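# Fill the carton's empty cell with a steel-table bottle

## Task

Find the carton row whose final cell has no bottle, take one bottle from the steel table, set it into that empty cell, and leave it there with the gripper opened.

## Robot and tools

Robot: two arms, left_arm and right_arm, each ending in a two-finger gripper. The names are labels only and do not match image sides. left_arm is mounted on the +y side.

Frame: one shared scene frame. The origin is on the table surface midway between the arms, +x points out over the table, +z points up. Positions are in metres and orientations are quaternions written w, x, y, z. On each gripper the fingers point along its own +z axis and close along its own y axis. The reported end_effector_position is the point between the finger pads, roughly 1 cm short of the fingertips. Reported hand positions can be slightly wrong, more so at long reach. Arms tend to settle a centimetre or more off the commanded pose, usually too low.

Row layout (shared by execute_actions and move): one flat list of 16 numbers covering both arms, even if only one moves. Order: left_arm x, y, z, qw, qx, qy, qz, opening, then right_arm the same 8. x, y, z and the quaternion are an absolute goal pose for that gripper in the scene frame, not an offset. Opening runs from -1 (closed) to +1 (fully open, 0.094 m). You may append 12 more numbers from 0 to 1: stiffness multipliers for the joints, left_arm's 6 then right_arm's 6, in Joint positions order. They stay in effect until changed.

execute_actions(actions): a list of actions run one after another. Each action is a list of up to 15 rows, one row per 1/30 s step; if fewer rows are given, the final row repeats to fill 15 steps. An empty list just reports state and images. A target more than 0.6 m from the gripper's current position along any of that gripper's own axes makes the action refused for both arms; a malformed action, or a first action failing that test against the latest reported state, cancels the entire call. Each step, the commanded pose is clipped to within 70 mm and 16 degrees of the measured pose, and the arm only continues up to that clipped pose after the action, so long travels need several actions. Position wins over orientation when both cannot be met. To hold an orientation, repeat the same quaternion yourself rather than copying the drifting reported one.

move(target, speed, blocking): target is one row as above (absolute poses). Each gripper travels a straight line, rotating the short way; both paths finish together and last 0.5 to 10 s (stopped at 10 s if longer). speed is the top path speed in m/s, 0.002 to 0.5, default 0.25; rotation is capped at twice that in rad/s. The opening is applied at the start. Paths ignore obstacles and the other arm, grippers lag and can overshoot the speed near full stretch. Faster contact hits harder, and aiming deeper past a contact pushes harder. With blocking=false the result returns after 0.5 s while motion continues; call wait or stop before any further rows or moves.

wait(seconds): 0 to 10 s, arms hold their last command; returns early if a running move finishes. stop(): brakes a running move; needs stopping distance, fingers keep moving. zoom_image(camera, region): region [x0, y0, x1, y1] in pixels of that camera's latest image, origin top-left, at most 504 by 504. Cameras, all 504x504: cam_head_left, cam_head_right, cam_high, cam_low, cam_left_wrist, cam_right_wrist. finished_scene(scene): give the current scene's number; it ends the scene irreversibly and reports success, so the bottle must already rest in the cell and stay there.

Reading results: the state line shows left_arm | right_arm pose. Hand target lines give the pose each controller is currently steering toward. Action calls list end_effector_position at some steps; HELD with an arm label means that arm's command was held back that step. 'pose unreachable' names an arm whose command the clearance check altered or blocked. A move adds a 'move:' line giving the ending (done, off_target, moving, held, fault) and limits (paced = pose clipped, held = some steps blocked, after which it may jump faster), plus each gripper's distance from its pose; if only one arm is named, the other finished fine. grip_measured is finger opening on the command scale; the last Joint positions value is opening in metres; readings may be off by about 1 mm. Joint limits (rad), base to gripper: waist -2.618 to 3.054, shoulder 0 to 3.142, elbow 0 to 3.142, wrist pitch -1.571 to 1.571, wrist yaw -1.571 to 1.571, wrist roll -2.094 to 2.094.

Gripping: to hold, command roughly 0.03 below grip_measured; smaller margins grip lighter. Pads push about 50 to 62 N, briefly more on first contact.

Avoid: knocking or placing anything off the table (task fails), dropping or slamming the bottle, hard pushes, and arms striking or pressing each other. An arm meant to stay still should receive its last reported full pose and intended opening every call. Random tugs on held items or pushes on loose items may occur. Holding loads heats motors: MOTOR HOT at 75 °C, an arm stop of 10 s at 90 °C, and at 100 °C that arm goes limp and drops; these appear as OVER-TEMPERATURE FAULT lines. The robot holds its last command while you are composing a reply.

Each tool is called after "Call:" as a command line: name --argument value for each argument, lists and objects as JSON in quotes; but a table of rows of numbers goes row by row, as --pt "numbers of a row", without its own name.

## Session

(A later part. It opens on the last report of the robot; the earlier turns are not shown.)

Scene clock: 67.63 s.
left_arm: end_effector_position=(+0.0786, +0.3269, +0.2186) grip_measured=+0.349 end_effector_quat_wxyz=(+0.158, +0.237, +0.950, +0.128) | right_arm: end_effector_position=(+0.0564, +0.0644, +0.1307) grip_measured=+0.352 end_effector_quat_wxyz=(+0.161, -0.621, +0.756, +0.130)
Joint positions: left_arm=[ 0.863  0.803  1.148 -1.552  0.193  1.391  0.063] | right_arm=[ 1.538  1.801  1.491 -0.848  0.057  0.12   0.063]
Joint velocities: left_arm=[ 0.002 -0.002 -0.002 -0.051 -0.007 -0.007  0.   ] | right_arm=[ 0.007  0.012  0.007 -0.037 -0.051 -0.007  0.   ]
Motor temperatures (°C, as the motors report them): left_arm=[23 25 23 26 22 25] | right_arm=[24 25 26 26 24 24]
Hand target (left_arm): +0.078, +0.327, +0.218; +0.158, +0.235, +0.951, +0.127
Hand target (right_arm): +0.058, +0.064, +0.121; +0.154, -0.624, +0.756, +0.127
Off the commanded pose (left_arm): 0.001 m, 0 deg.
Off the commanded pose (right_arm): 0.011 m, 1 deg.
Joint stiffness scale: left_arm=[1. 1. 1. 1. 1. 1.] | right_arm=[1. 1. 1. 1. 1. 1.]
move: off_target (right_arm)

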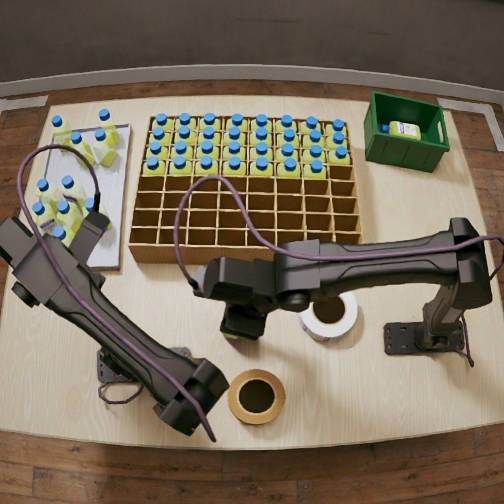

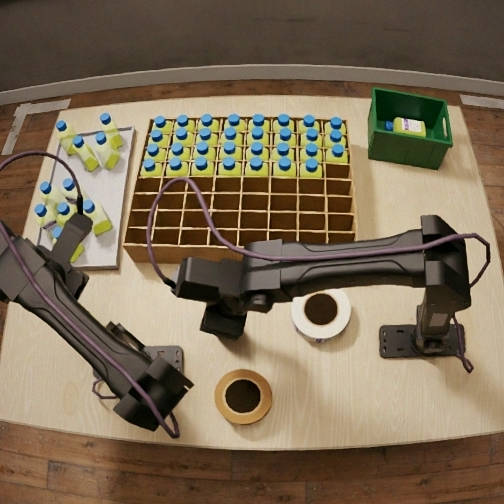

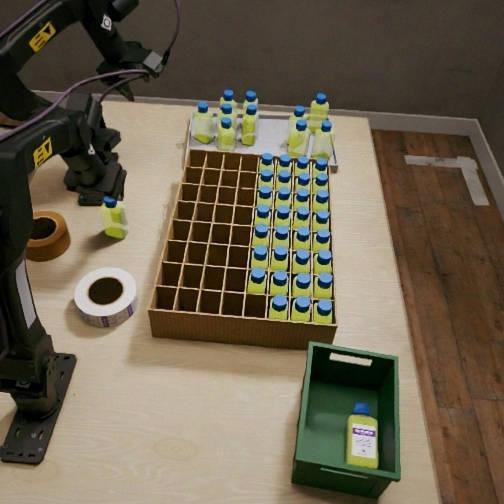

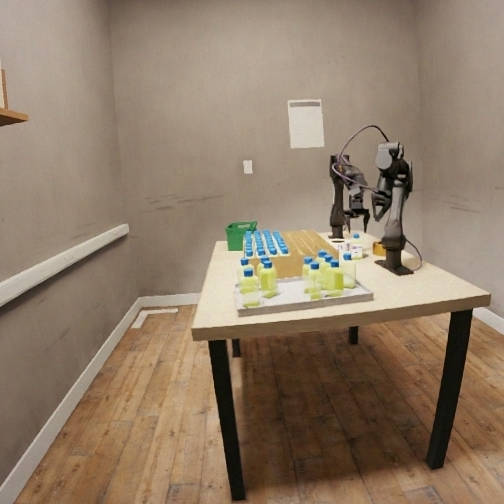

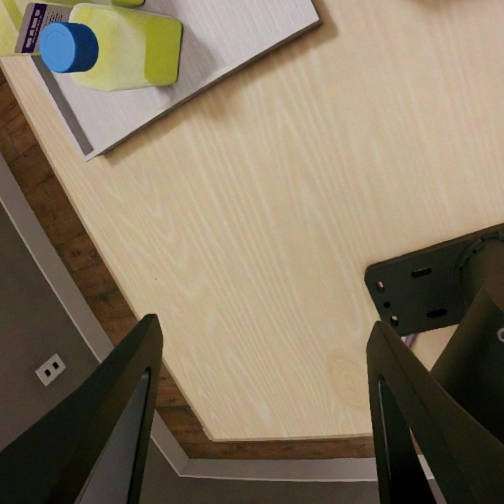

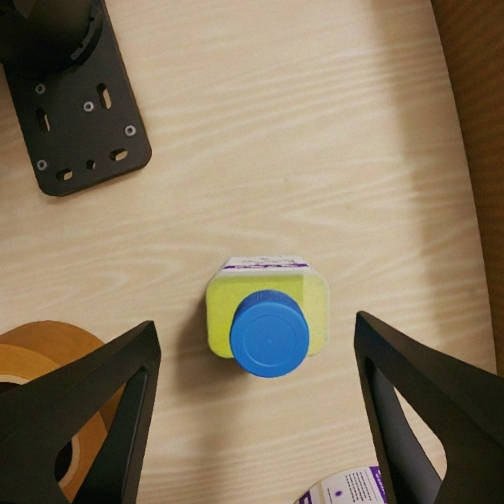

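Call:
move --target '[0.0783, 0.3265, 0.2184, 0.158, 0.235, 0.951, 0.127, 0.35, 0.061, 0.0605, 0.097, 0.1539, -0.6233, 0.7561, 0.1268, 0.35]' --speed 0.1

Scene clock: 70.13 s.
left_arm: end_effector_position=(+0.0787, +0.3270, +0.2187) grip_measured=+0.349 end_effector_quat_wxyz=(+0.158, +0.237, +0.950, +0.128) | right_arm: end_effector_position=(+0.0598, +0.0609, +0.1061) grip_measured=+0.352 end_effector_quat_wxyz=(+0.161, -0.621, +0.756, +0.129)
Joint positions: left_arm=[ 0.863  0.803  1.148 -1.551  0.193  1.391  0.063] | right_arm=[ 1.528  1.801  1.393 -0.752  0.054  0.11   0.063]
Joint velocities: left_arm=[ 0.007  0.007 -0.007 -0.095 -0.007  0.037 -0.001] | right_arm=[ 0.007  0.007  0.002 -0.066  0.066 -0.037 -0.   ]
Motor temperatures (°C, as the motors report them): left_arm=[23 25 23 26 22 25] | right_arm=[24 25 26 26 24 24]
Hand target (left_arm): +0.078, +0.326, +0.218; +0.158, +0.235, +0.951, +0.127
Hand target (right_arm): +0.061, +0.061, +0.097; +0.154, -0.623, +0.756, +0.127
Off the commanded pose (left_arm): 0.001 m, 0 deg.
Off the commanded pose (right_arm): 0.009 m, 1 deg.
Joint stiffness scale: left_arm=[1. 1. 1. 1. 1. 1.] | right_arm=[1. 1. 1. 1. 1. 1.]
move: done

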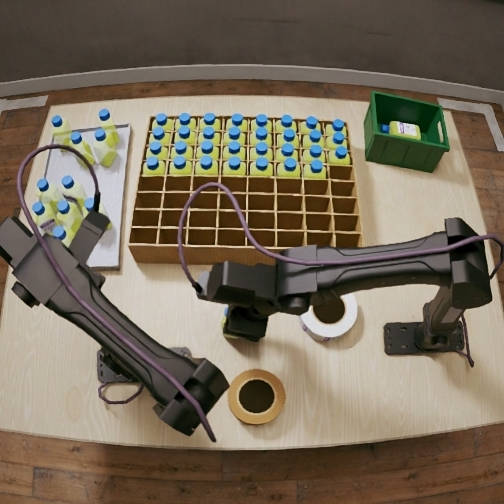

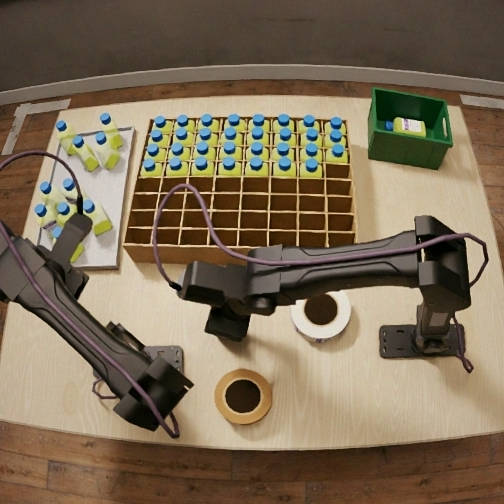

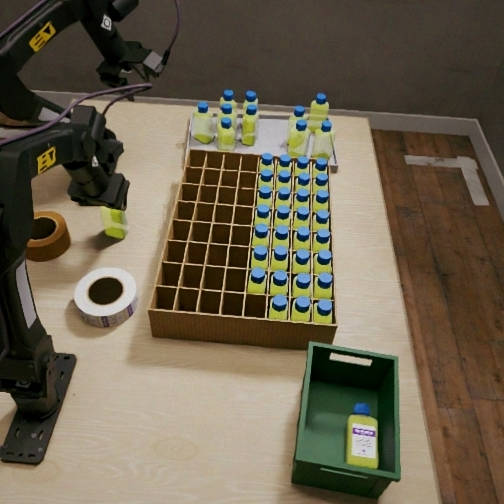

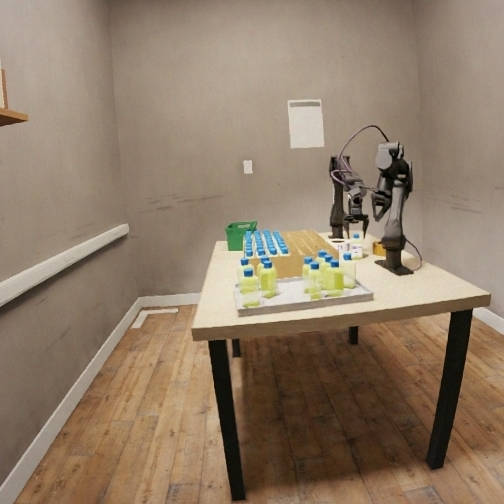

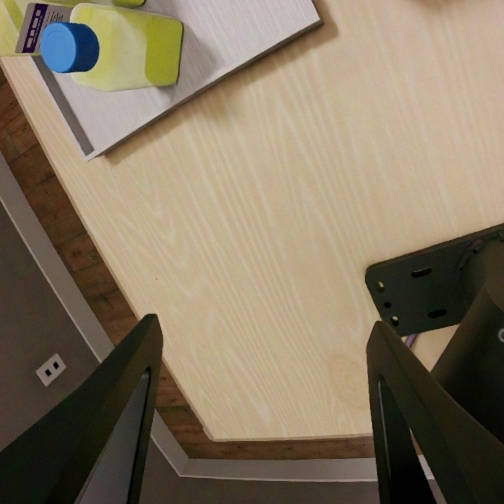

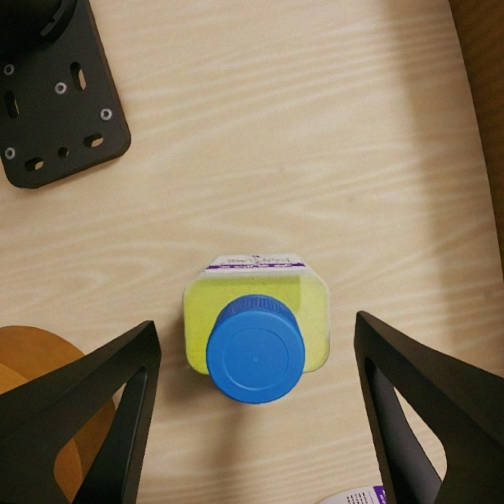

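Call:
execute_actions --actions '[[[0.0783, 0.3265, 0.2184, 0.158, 0.235, 0.951, 0.127, 0.35, 0.061, 0.0605, 0.097, 0.1539, -0.6233, 0.7561, 0.1268, -0.51]], [[0.0783, 0.3265, 0.2184, 0.158, 0.235, 0.951, 0.127, 0.35, 0.061, 0.0605, 0.097, 0.1539, -0.6233, 0.7561, 0.1268, -0.51]]]'

Scene clock: 72.23 s.
left_arm: end_effector_position=(+0.0787, +0.3270, +0.2187) grip_measured=+0.349 end_effector_quat_wxyz=(+0.158, +0.237, +0.950, +0.128) | right_arm: end_effector_position=(+0.0601, +0.0666, +0.1105) grip_measured=-0.471 end_effector_quat_wxyz=(+0.169, -0.620, +0.754, +0.140)
Joint positions: left_arm=[ 0.863  0.803  1.148 -1.551  0.193  1.391  0.063] | right_arm=[ 1.528  1.797  1.395 -0.729  0.051  0.109  0.025]
Joint velocities: left_arm=[-0.007  0.022 -0.002  0.051 -0.022 -0.022 -0.001] | right_arm=[-0.017 -0.002  0.017 -0.007  0.037  0.007  0.   ]
Motor temperatures (°C, as the motors report them): left_arm=[23 25 23 26 22 25] | right_arm=[24 25 26 26 24 24]
Hand target (left_arm): +0.078, +0.327, +0.218; +0.158, +0.235, +0.951, +0.127
Hand target (right_arm): +0.061, +0.061, +0.097; +0.154, -0.623, +0.756, +0.127
Off the commanded pose (left_arm): 0.001 m, 0 deg.
Off the commanded pose (right_arm): 0.015 m, 2 deg.
Joint stiffness scale: left_arm=[1. 1. 1. 1. 1. 1.] | right_arm=[1. 1. 1. 1. 1. 1.]
Step readings (end_effector_position; steps 1 to 15: 1st action; 16 to 30: 2nd action):
0: left_arm (+0.0787, +0.3270, +0.2187) | right_arm (+0.0599, +0.0613, +0.1062)
1: left_arm (+0.0787, +0.3270, +0.2187) | right_arm (+0.0599, +0.0613, +0.1062)
2: left_arm (+0.0787, +0.3270, +0.2187) | right_arm (+0.0598, +0.0613, +0.1062)
4: left_arm (+0.0787, +0.3270, +0.2187) | right_arm (+0.0596, +0.0653, +0.1109)
8: left_arm (+0.0787, +0.3270, +0.2187) | right_arm (+0.0601, +0.0666, +0.1105)
15: left_arm (+0.0787, +0.3270, +0.2187) | right_arm (+0.0601, +0.0666, +0.1105)
16: left_arm (+0.0787, +0.3270, +0.2187) | right_arm (+0.0601, +0.0666, +0.1105)
17: left_arm (+0.0787, +0.3270, +0.2187) | right_arm (+0.0601, +0.0666, +0.1105)
19: left_arm (+0.0787, +0.3270, +0.2187) | right_arm (+0.0601, +0.0666, +0.1105)
23: left_arm (+0.0787, +0.3270, +0.2187) | right_arm (+0.0601, +0.0666, +0.1105)
30: end_effector_position above

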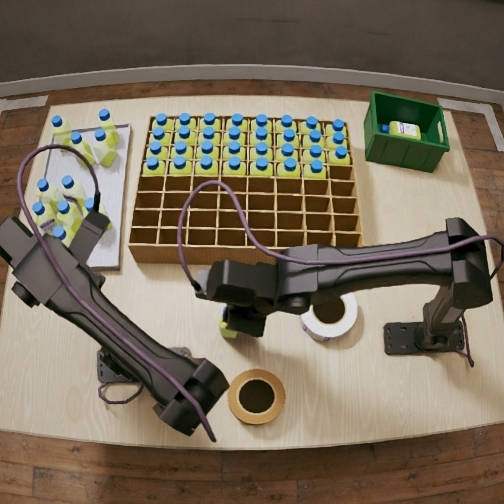

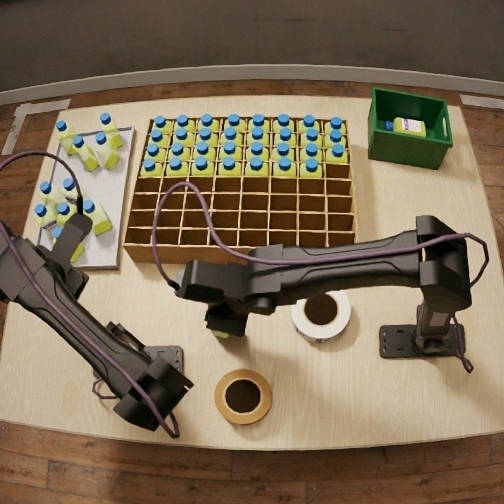

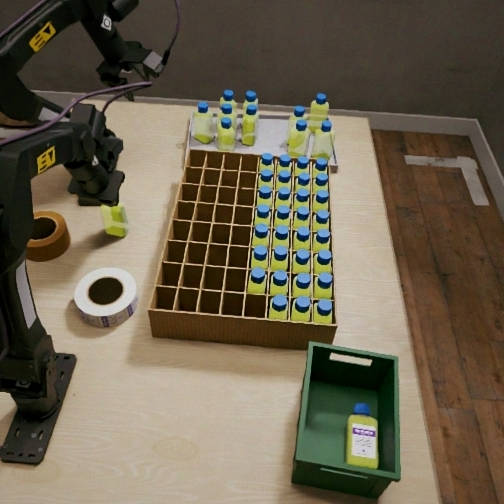

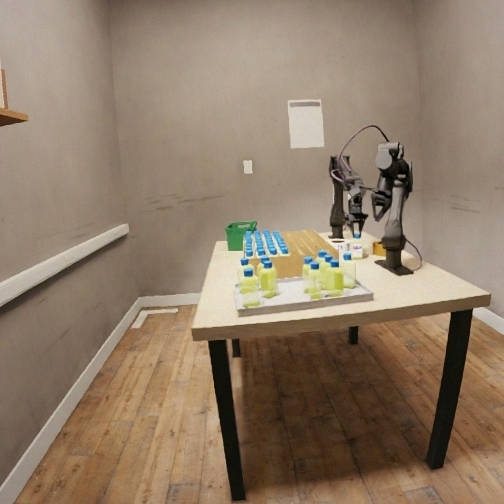

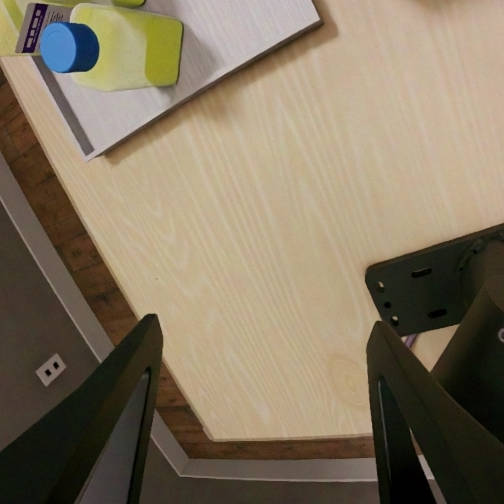

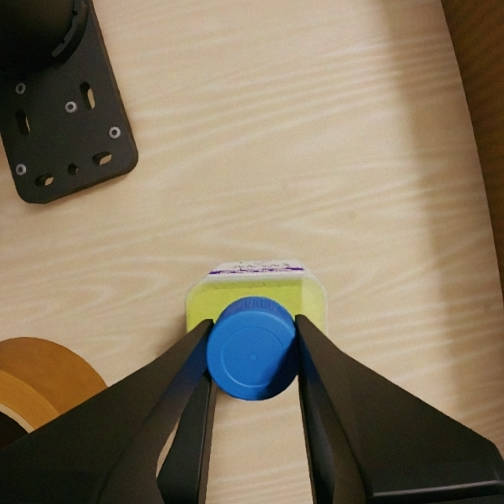

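Call:
move --target '[0.0783, 0.3265, 0.2184, 0.158, 0.235, 0.951, 0.127, 0.35, 0.10, 0.035, 0.228, 0.2005, -0.4424, 0.8682, 0.1021, -0.51]' --speed 0.3

Call:
move --target '[0.0783, 0.3265, 0.2184, 0.158, 0.235, 0.951, 0.127, 0.35, 0.369, -0.181, 0.235, 0.2250, 0, 0.9744, 0, -0.51]' --speed 0.4

Scene clock: 76.17 s.
left_arm: end_effector_position=(+0.0788, +0.3272, +0.2188) grip_measured=+0.349 end_effector_quat_wxyz=(+0.158, +0.237, +0.950, +0.129) | right_arm: end_effector_position=(+0.0929, +0.0308, +0.2168) grip_measured=-0.471 end_effector_quat_wxyz=(+0.187, -0.453, +0.866, +0.100)
Joint positions: left_arm=[ 0.863  0.803  1.148 -1.55   0.193  1.391  0.063] | right_arm=[ 1.505  1.75   1.775 -1.215  0.2    0.472  0.025]
Joint velocities: left_arm=[ 0.007  0.012 -0.012 -0.066  0.007  0.022  0.   ] | right_arm=[-0.007 -0.012 -0.007  0.051  0.037  0.022 -0.001]
Motor temperatures (°C, as the motors report them): left_arm=[23 25 23 26 22 25] | right_arm=[24 25 26 26 24 24]
Hand target (left_arm): +0.078, +0.327, +0.218; +0.158, +0.235, +0.951, +0.127
Hand target (right_arm): +0.100, +0.032, +0.227; +0.201, -0.442, +0.868, +0.103
Off the commanded pose (left_arm): 0.001 m, 0 deg.
Off the commanded pose (right_arm): 0.014 m, 2 deg.
Joint stiffness scale: left_arm=[1. 1. 1. 1. 1. 1.] | right_arm=[1. 1. 1. 1. 1. 1.]
move: off_target (right_arm)

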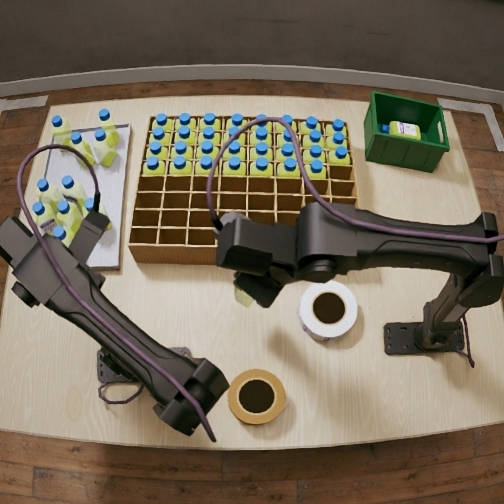

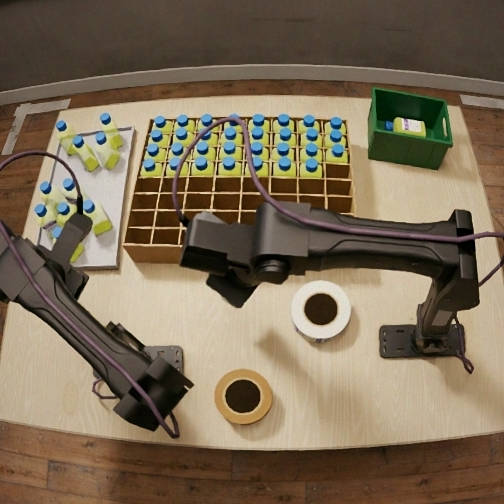

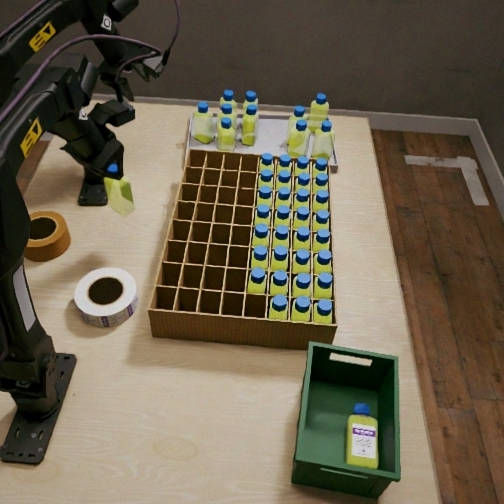

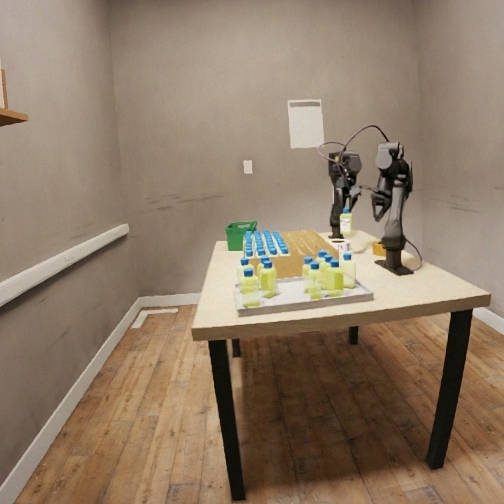

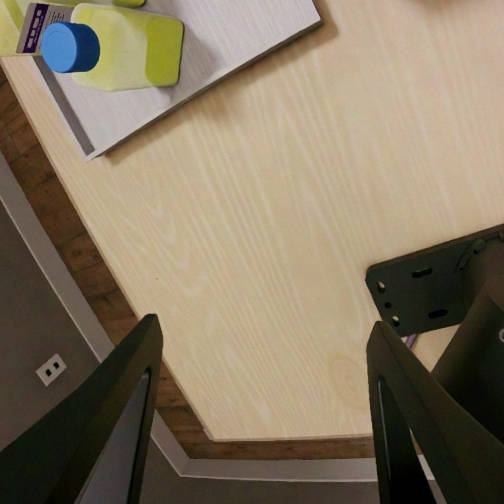

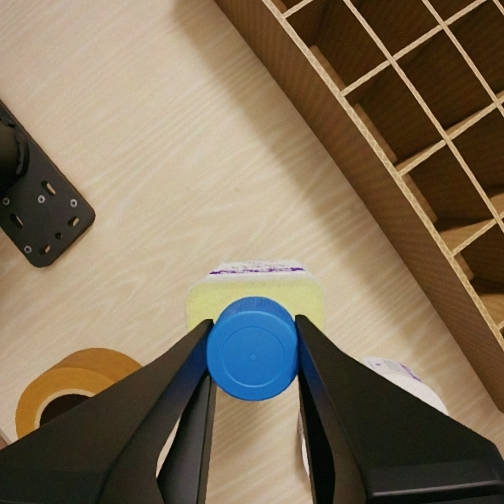

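Scene clock: 77.83 s.
left_arm: end_effector_position=(+0.0790, +0.3274, +0.2189) grip_measured=+0.349 end_effector_quat_wxyz=(+0.159, +0.237, +0.950, +0.129) | right_arm: end_effector_position=(+0.3672, -0.1834, +0.2239) grip_measured=-0.471 end_effector_quat_wxyz=(+0.225, -0.006, +0.974, -0.003)
Joint positions: left_arm=[ 0.863  0.803  1.148 -1.549  0.193  1.391  0.063] | right_arm=[ 0.624  1.709  1.746 -1.225  0.25   0.533  0.025]
Joint velocities: left_arm=[ 0.017 -0.002 -0.002  0.007  0.007 -0.007  0.   ] | right_arm=[ 0.012 -0.002 -0.012 -0.037 -0.037 -0.022 -0.002]
Motor temperatures (°C, as the motors report them): left_arm=[23 25 23 26 22 25] | right_arm=[24 26 26 26 24 24]
Hand target (left_arm): +0.078, +0.327, +0.218; +0.158, +0.235, +0.951, +0.127
Hand target (right_arm): +0.371, -0.183, +0.235; +0.238, -0.000, +0.971, -0.001
Off the commanded pose (left_arm): 0.001 m, 0 deg.
Off the commanded pose (right_arm): 0.012 m, 1 deg.
Joint stiffness scale: left_arm=[1. 1. 1. 1. 1. 1.] | right_arm=[1. 1. 1. 1. 1. 1.]
move: off_target (right_arm)

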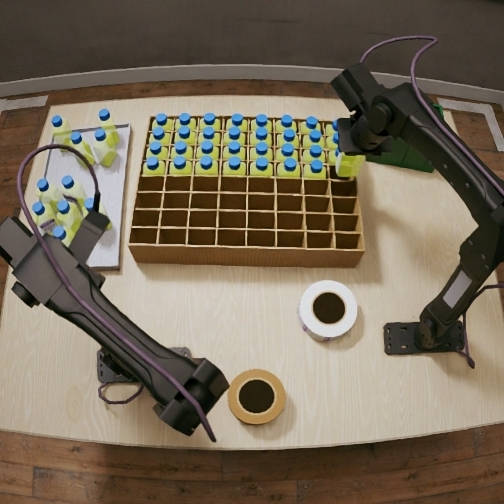

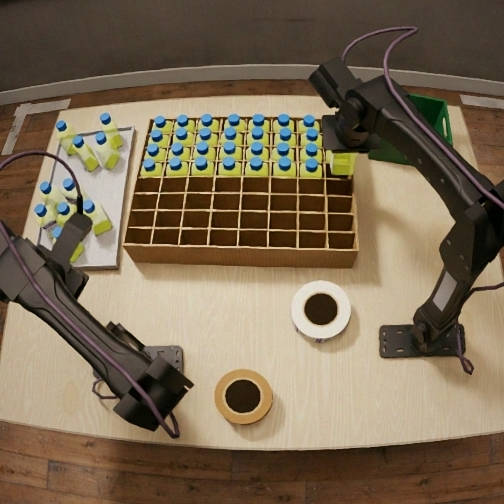

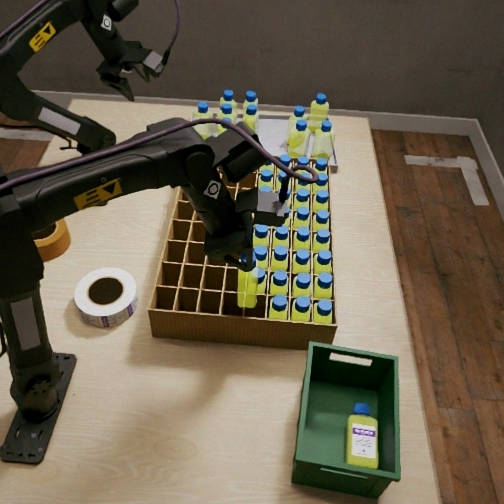

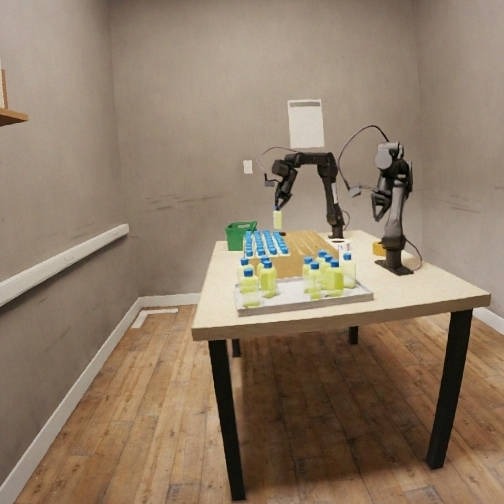

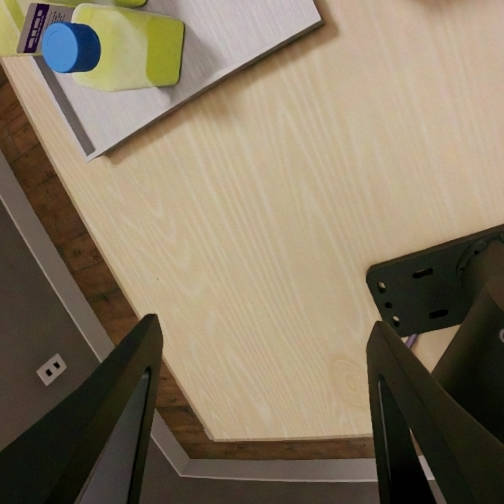

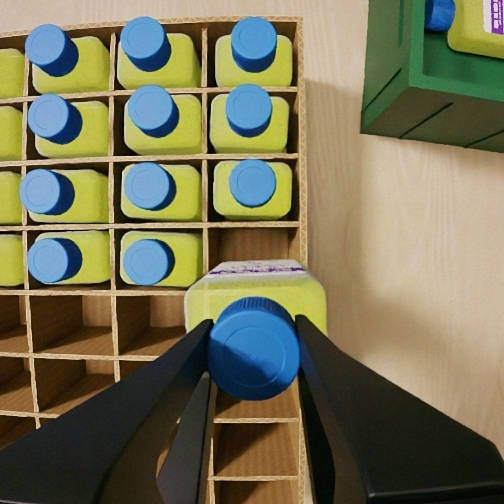

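Call:
zoom_image --camera "cam_high" --region '[190, 220, 320, 350]'

Call:
zoom_image --camera "cam_head_left" --region '[290, 120, 390, 220]'

Call:
zoom_image --camera "cam_right_wrist" --region '[110, 150, 350, 350]'

Region (190, 220, 320, 350) of cam_high's 504x504 image, scaled by 3.877, with more detail than that image has.

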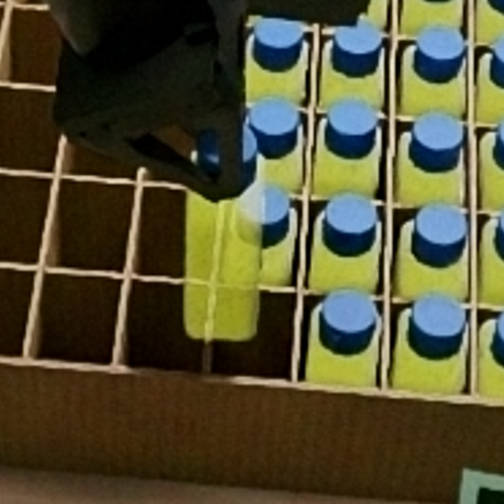

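Region (290, 120, 390, 220) of cam_head_left's 504x504 image, scaled by 5.040, with more detail than that image has.

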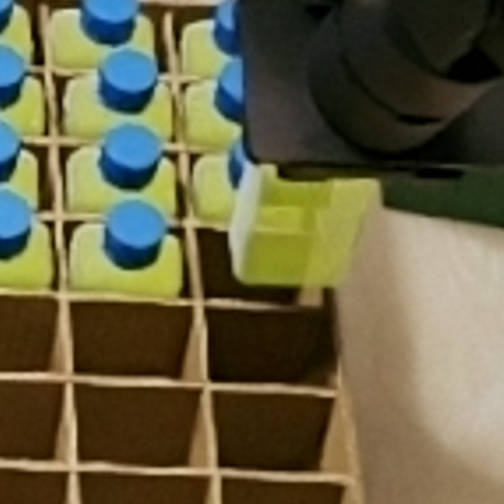

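Region (110, 150, 350, 350) of cam_right_wrist's 504x504 image, scaled by 2.100, with more detail than that image has.

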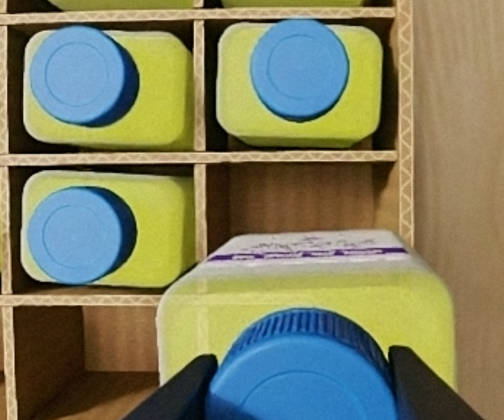

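Call:
move --target '[0.0783, 0.3265, 0.2184, 0.158, 0.235, 0.951, 0.127, 0.35, 0.383, -0.179, 0.222, 0.2250, 0, 0.9744, 0, -0.51]' --speed 0.08

Call:
zoom_image --camera "cam_high" --region '[190, 220, 320, 350]'

Call:
zoom_image --camera "cam_right_wrist" --region '[110, 150, 350, 350]'

Scene clock: 81.20 s.
left_arm: end_effector_position=(+0.0790, +0.3275, +0.2189) grip_measured=+0.349 end_effector_quat_wxyz=(+0.159, +0.237, +0.950, +0.130) | right_arm: end_effector_position=(+0.3758, -0.1802, +0.2115) grip_measured=-0.471 end_effector_quat_wxyz=(+0.210, -0.004, +0.978, -0.008)
Joint positions: left_arm=[ 0.863  0.803  1.148 -1.548  0.193  1.391  0.063] | right_arm=[ 0.614  1.763  1.772 -1.227  0.24   0.533  0.025]
Joint velocities: left_arm=[-0.007  0.017 -0.017 -0.081  0.007  0.022 -0.001] | right_arm=[-0.002 -0.007 -0.002 -0.037  0.022 -0.022 -0.003]
Motor temperatures (°C, as the motors report them): left_arm=[23 25 23 26 22 25] | right_arm=[24 26 26 26 24 24]
Hand target (left_arm): +0.078, +0.326, +0.218; +0.158, +0.235, +0.951, +0.127
Hand target (right_arm): +0.383, -0.179, +0.222; +0.225, +0.000, +0.974, -0.000
Off the commanded pose (left_arm): 0.001 m, 0 deg.
Off the commanded pose (right_arm): 0.013 m, 2 deg.
Joint stiffness scale: left_arm=[1. 1. 1. 1. 1. 1.] | right_arm=[1. 1. 1. 1. 1. 1.]
move: off_target (right_arm)

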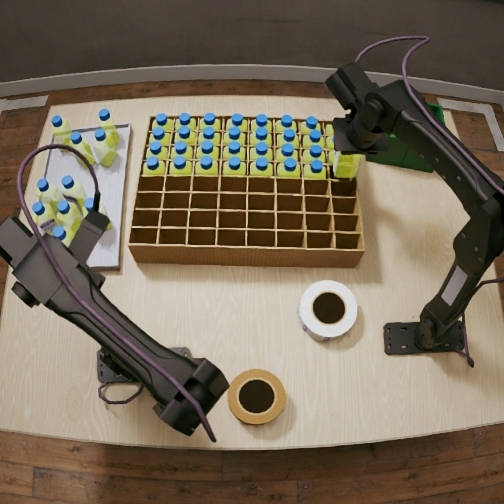

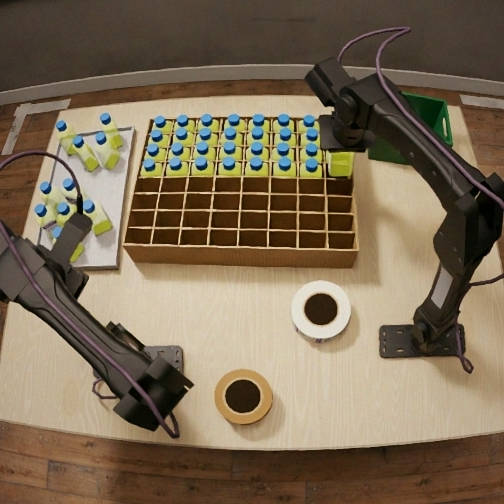

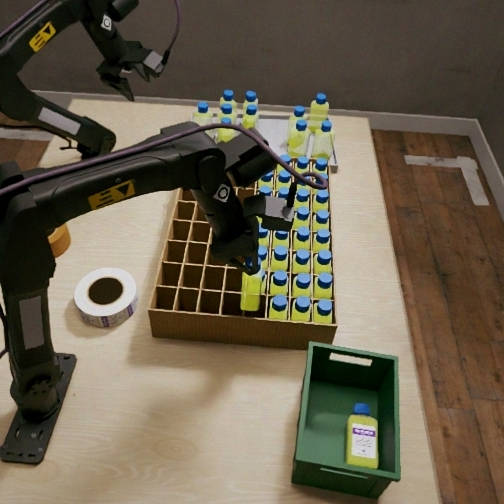

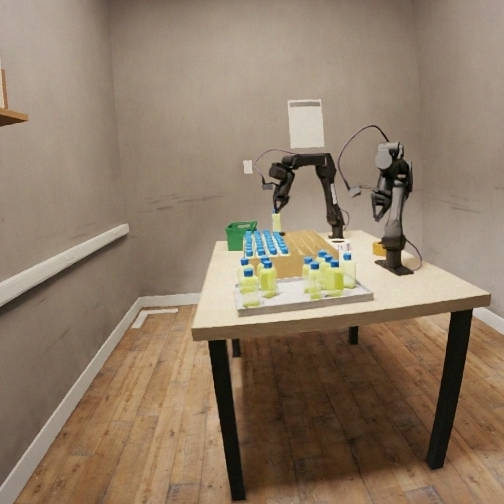

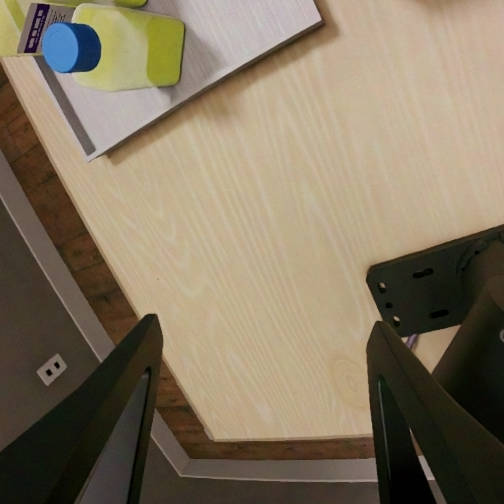

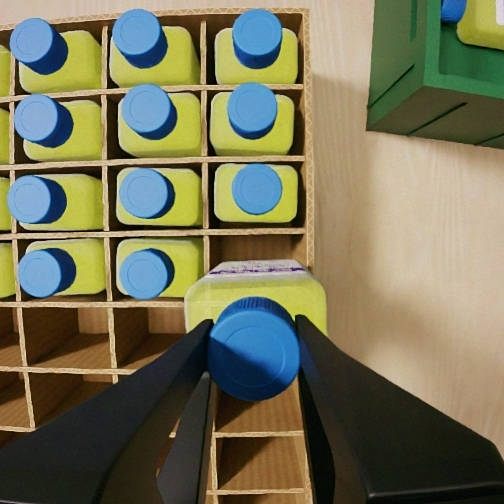

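Region (190, 220, 320, 350) of cam_high's 504x504 image, scaled by 3.877, with more detail than that image has.

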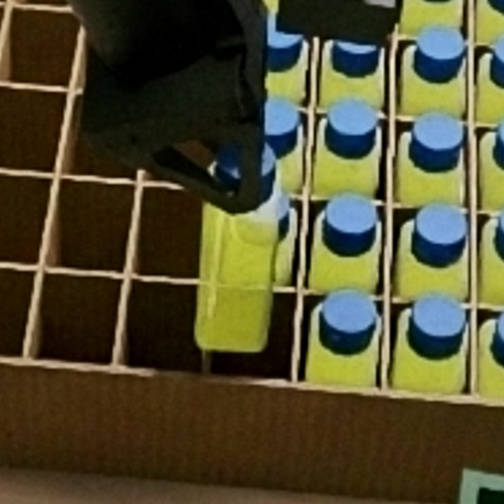

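Region (110, 150, 350, 350) of cam_right_wrist's 504x504 image, scaled by 2.100, with more detail than that image has.

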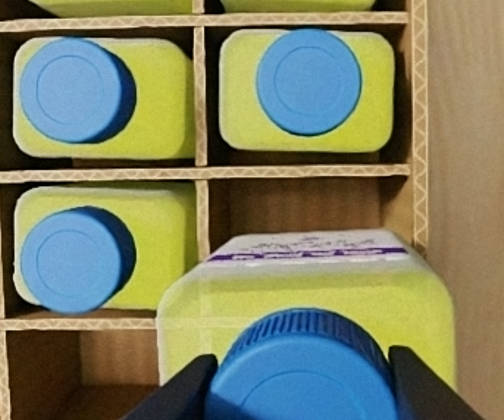

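Call:
move --target '[0.0783, 0.3265, 0.2184, 0.158, 0.235, 0.951, 0.127, 0.35, 0.389, -0.179, 0.222, 0.24, 0, 0.9708, 0, -0.51]' --speed 0.06

Call:
zoom_image --camera "cam_high" --region '[190, 220, 320, 350]'

Call:
zoom_image --camera "cam_right_wrist" --region '[110, 150, 350, 350]'

Scene clock: 83.23 s.
left_arm: end_effector_position=(+0.0791, +0.3276, +0.2190) grip_measured=+0.349 end_effector_quat_wxyz=(+0.159, +0.237, +0.950, +0.130) | right_arm: end_effector_position=(+0.3796, -0.1775, +0.2133) grip_measured=-0.471 end_effector_quat_wxyz=(+0.218, -0.005, +0.976, -0.003)
Joint positions: left_arm=[ 0.863  0.803  1.148 -1.547  0.193  1.391  0.063] | right_arm=[ 0.614  1.763  1.772 -1.206  0.239  0.527  0.025]
Joint velocities: left_arm=[-0.007 -0.002  0.002 -0.037 -0.007 -0.007 -0.   ] | right_arm=[-0.012  0.002  0.007 -0.051 -0.037 -0.051 -0.   ]
Motor temperatures (°C, as the motors report them): left_arm=[23 24 23 26 22 25] | right_arm=[24 26 26 26 24 24]
Hand target (left_arm): +0.078, +0.327, +0.218; +0.158, +0.235, +0.951, +0.127
Hand target (right_arm): +0.388, -0.179, +0.223; +0.240, -0.000, +0.971, -0.000
Off the commanded pose (left_arm): 0.002 m, 0 deg.
Off the commanded pose (right_arm): 0.013 m, 3 deg.
Joint stiffness scale: left_arm=[1. 1. 1. 1. 1. 1.] | right_arm=[1. 1. 1. 1. 1. 1.]
move: off_target (right_arm)

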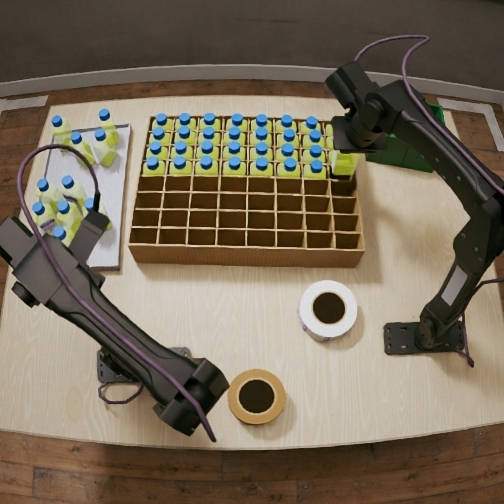

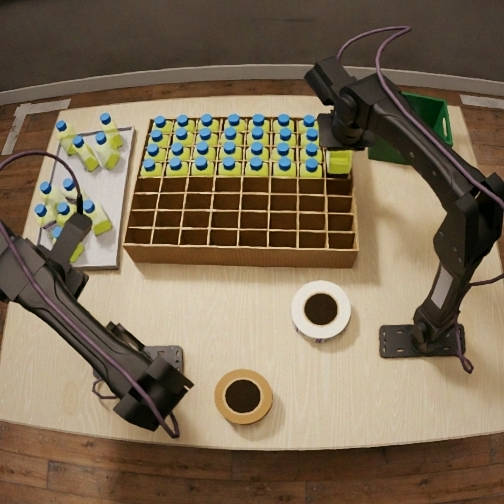

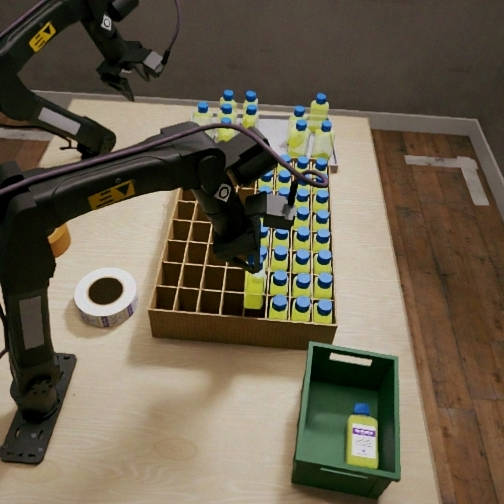

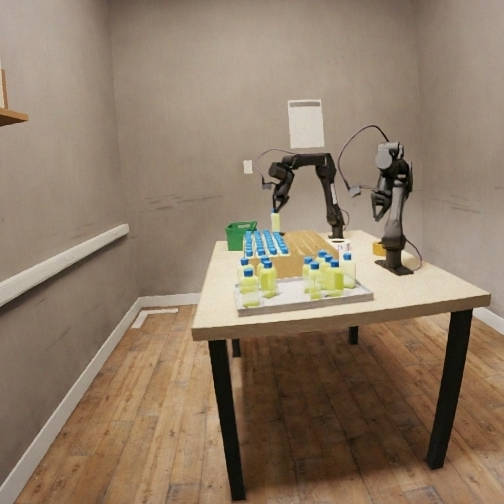

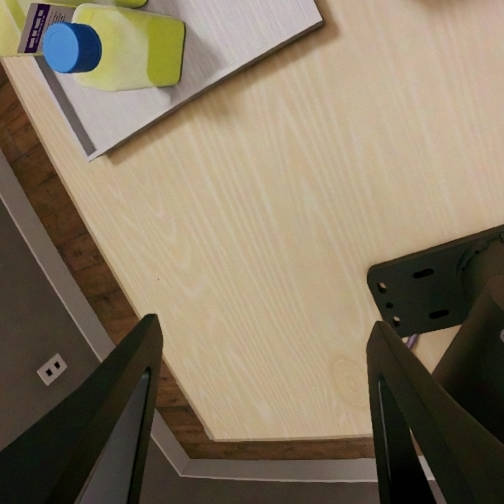

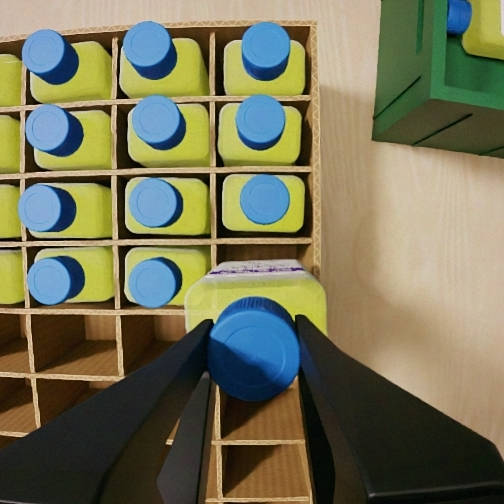

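Region (190, 220, 320, 350) of cam_high's 504x504 image, scaled by 3.877, with more detail than that image has.

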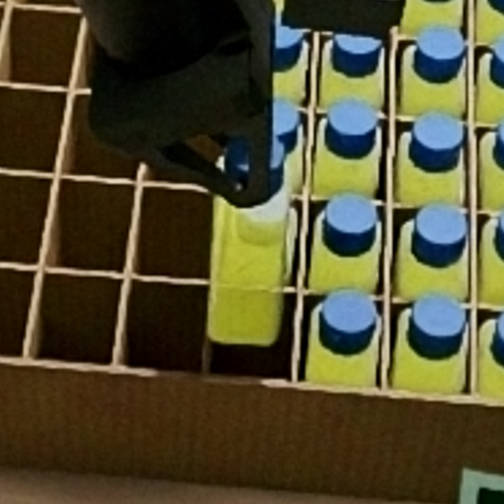

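Region (110, 150, 350, 350) of cam_right_wrist's 504x504 image, scaled by 2.100, with more detail than that image has.

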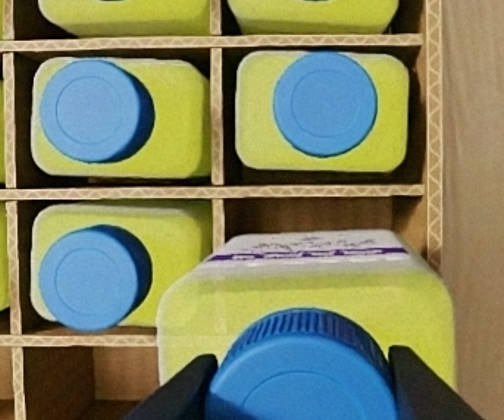

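Call:
move --target '[0.0783, 0.3265, 0.2184, 0.158, 0.235, 0.951, 0.127, 0.35, 0.392, -0.1845, 0.222, 0.24, 0, 0.9708, 0, -0.51]' --speed 0.05

Call:
zoom_image --camera "cam_high" --region '[190, 220, 320, 350]'

Call:
zoom_image --camera "cam_right_wrist" --region '[110, 150, 350, 350]'

Scene clock: 85.63 s.
left_arm: end_effector_position=(+0.0792, +0.3277, +0.2190) grip_measured=+0.349 end_effector_quat_wxyz=(+0.159, +0.237, +0.949, +0.130) | right_arm: end_effector_position=(+0.3845, -0.1840, +0.2138) grip_measured=-0.471 end_effector_quat_wxyz=(+0.221, -0.003, +0.975, -0.005)
Joint positions: left_arm=[ 0.863  0.803  1.148 -1.547  0.193  1.391  0.063] | right_arm=[ 0.594  1.763  1.772 -1.2    0.239  0.511  0.025]
Joint velocities: left_arm=[-0.017  0.002 -0.007 -0.037 -0.007 -0.022  0.   ] | right_arm=[-0.002  0.002 -0.002 -0.007  0.007 -0.051  0.   ]
Motor temperatures (°C, as the motors report them): left_arm=[23 24 23 26 22 25] | right_arm=[24 26 26 26 24 24]
Hand target (left_arm): +0.078, +0.326, +0.218; +0.158, +0.235, +0.951, +0.127
Hand target (right_arm): +0.392, -0.185, +0.222; +0.240, -0.000, +0.971, -0.000
Off the commanded pose (left_arm): 0.002 m, 0 deg.
Off the commanded pose (right_arm): 0.011 m, 2 deg.
Joint stiffness scale: left_arm=[1. 1. 1. 1. 1. 1.] | right_arm=[1. 1. 1. 1. 1. 1.]
move: off_target (right_arm)

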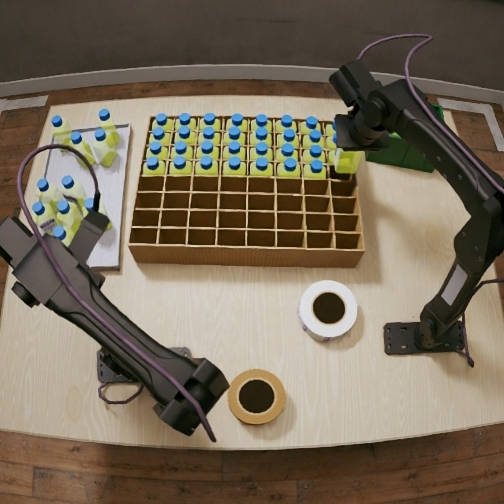

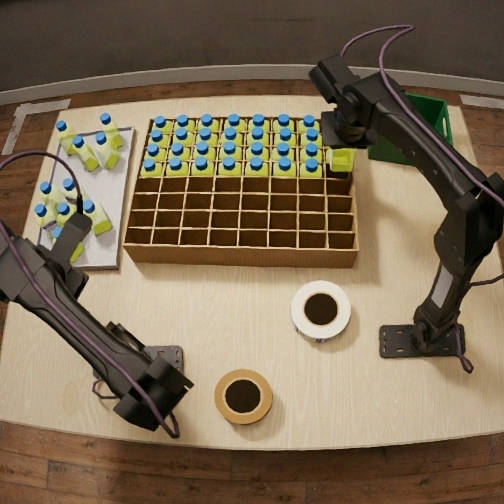

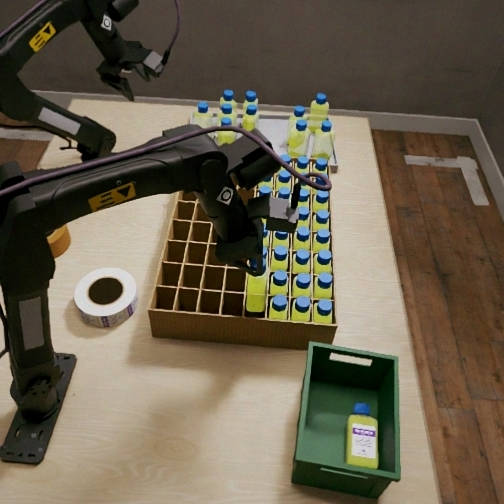

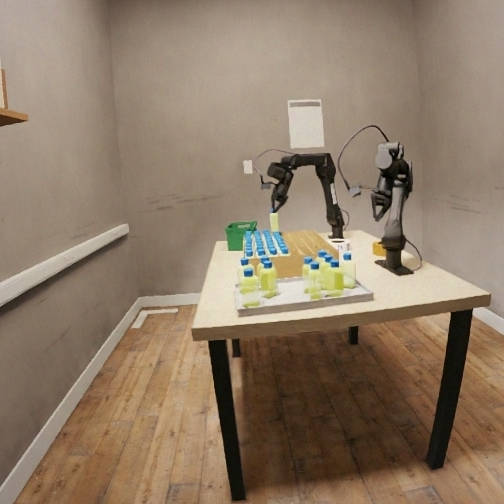

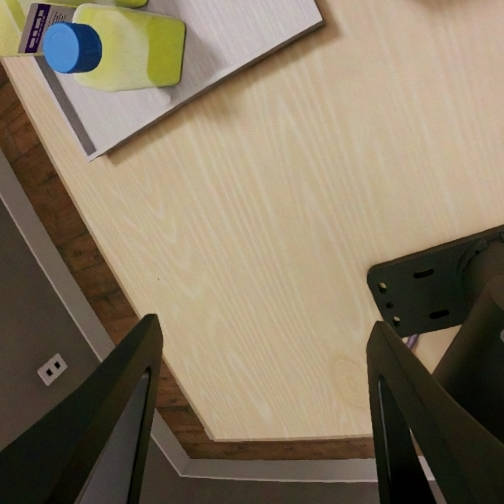

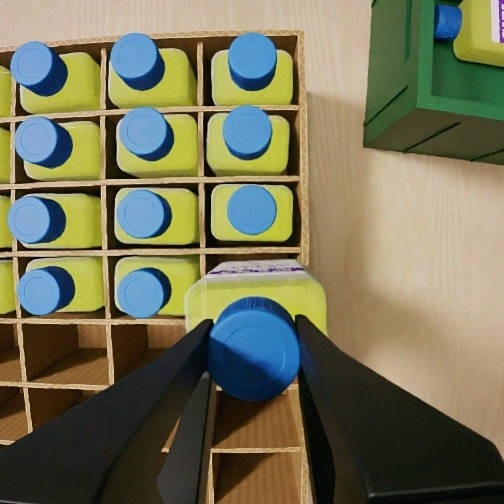

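Region (190, 220, 320, 350) of cam_high's 504x504 image, scaled by 3.877, with more detail than that image has.

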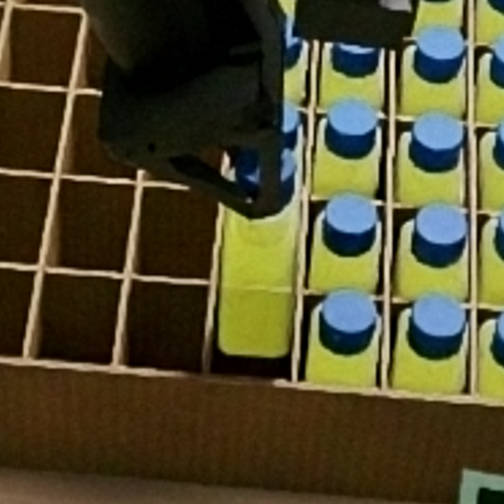

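Region (110, 150, 350, 350) of cam_right_wrist's 504x504 image, scaled by 2.100, with more detail than that image has.

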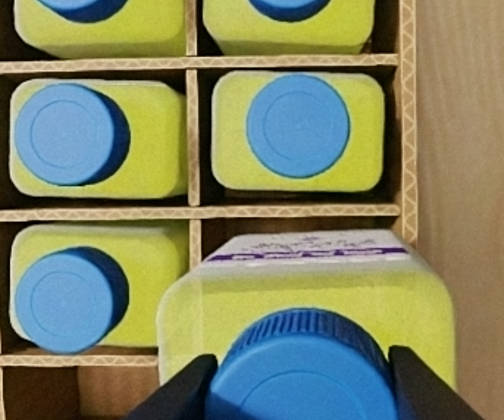

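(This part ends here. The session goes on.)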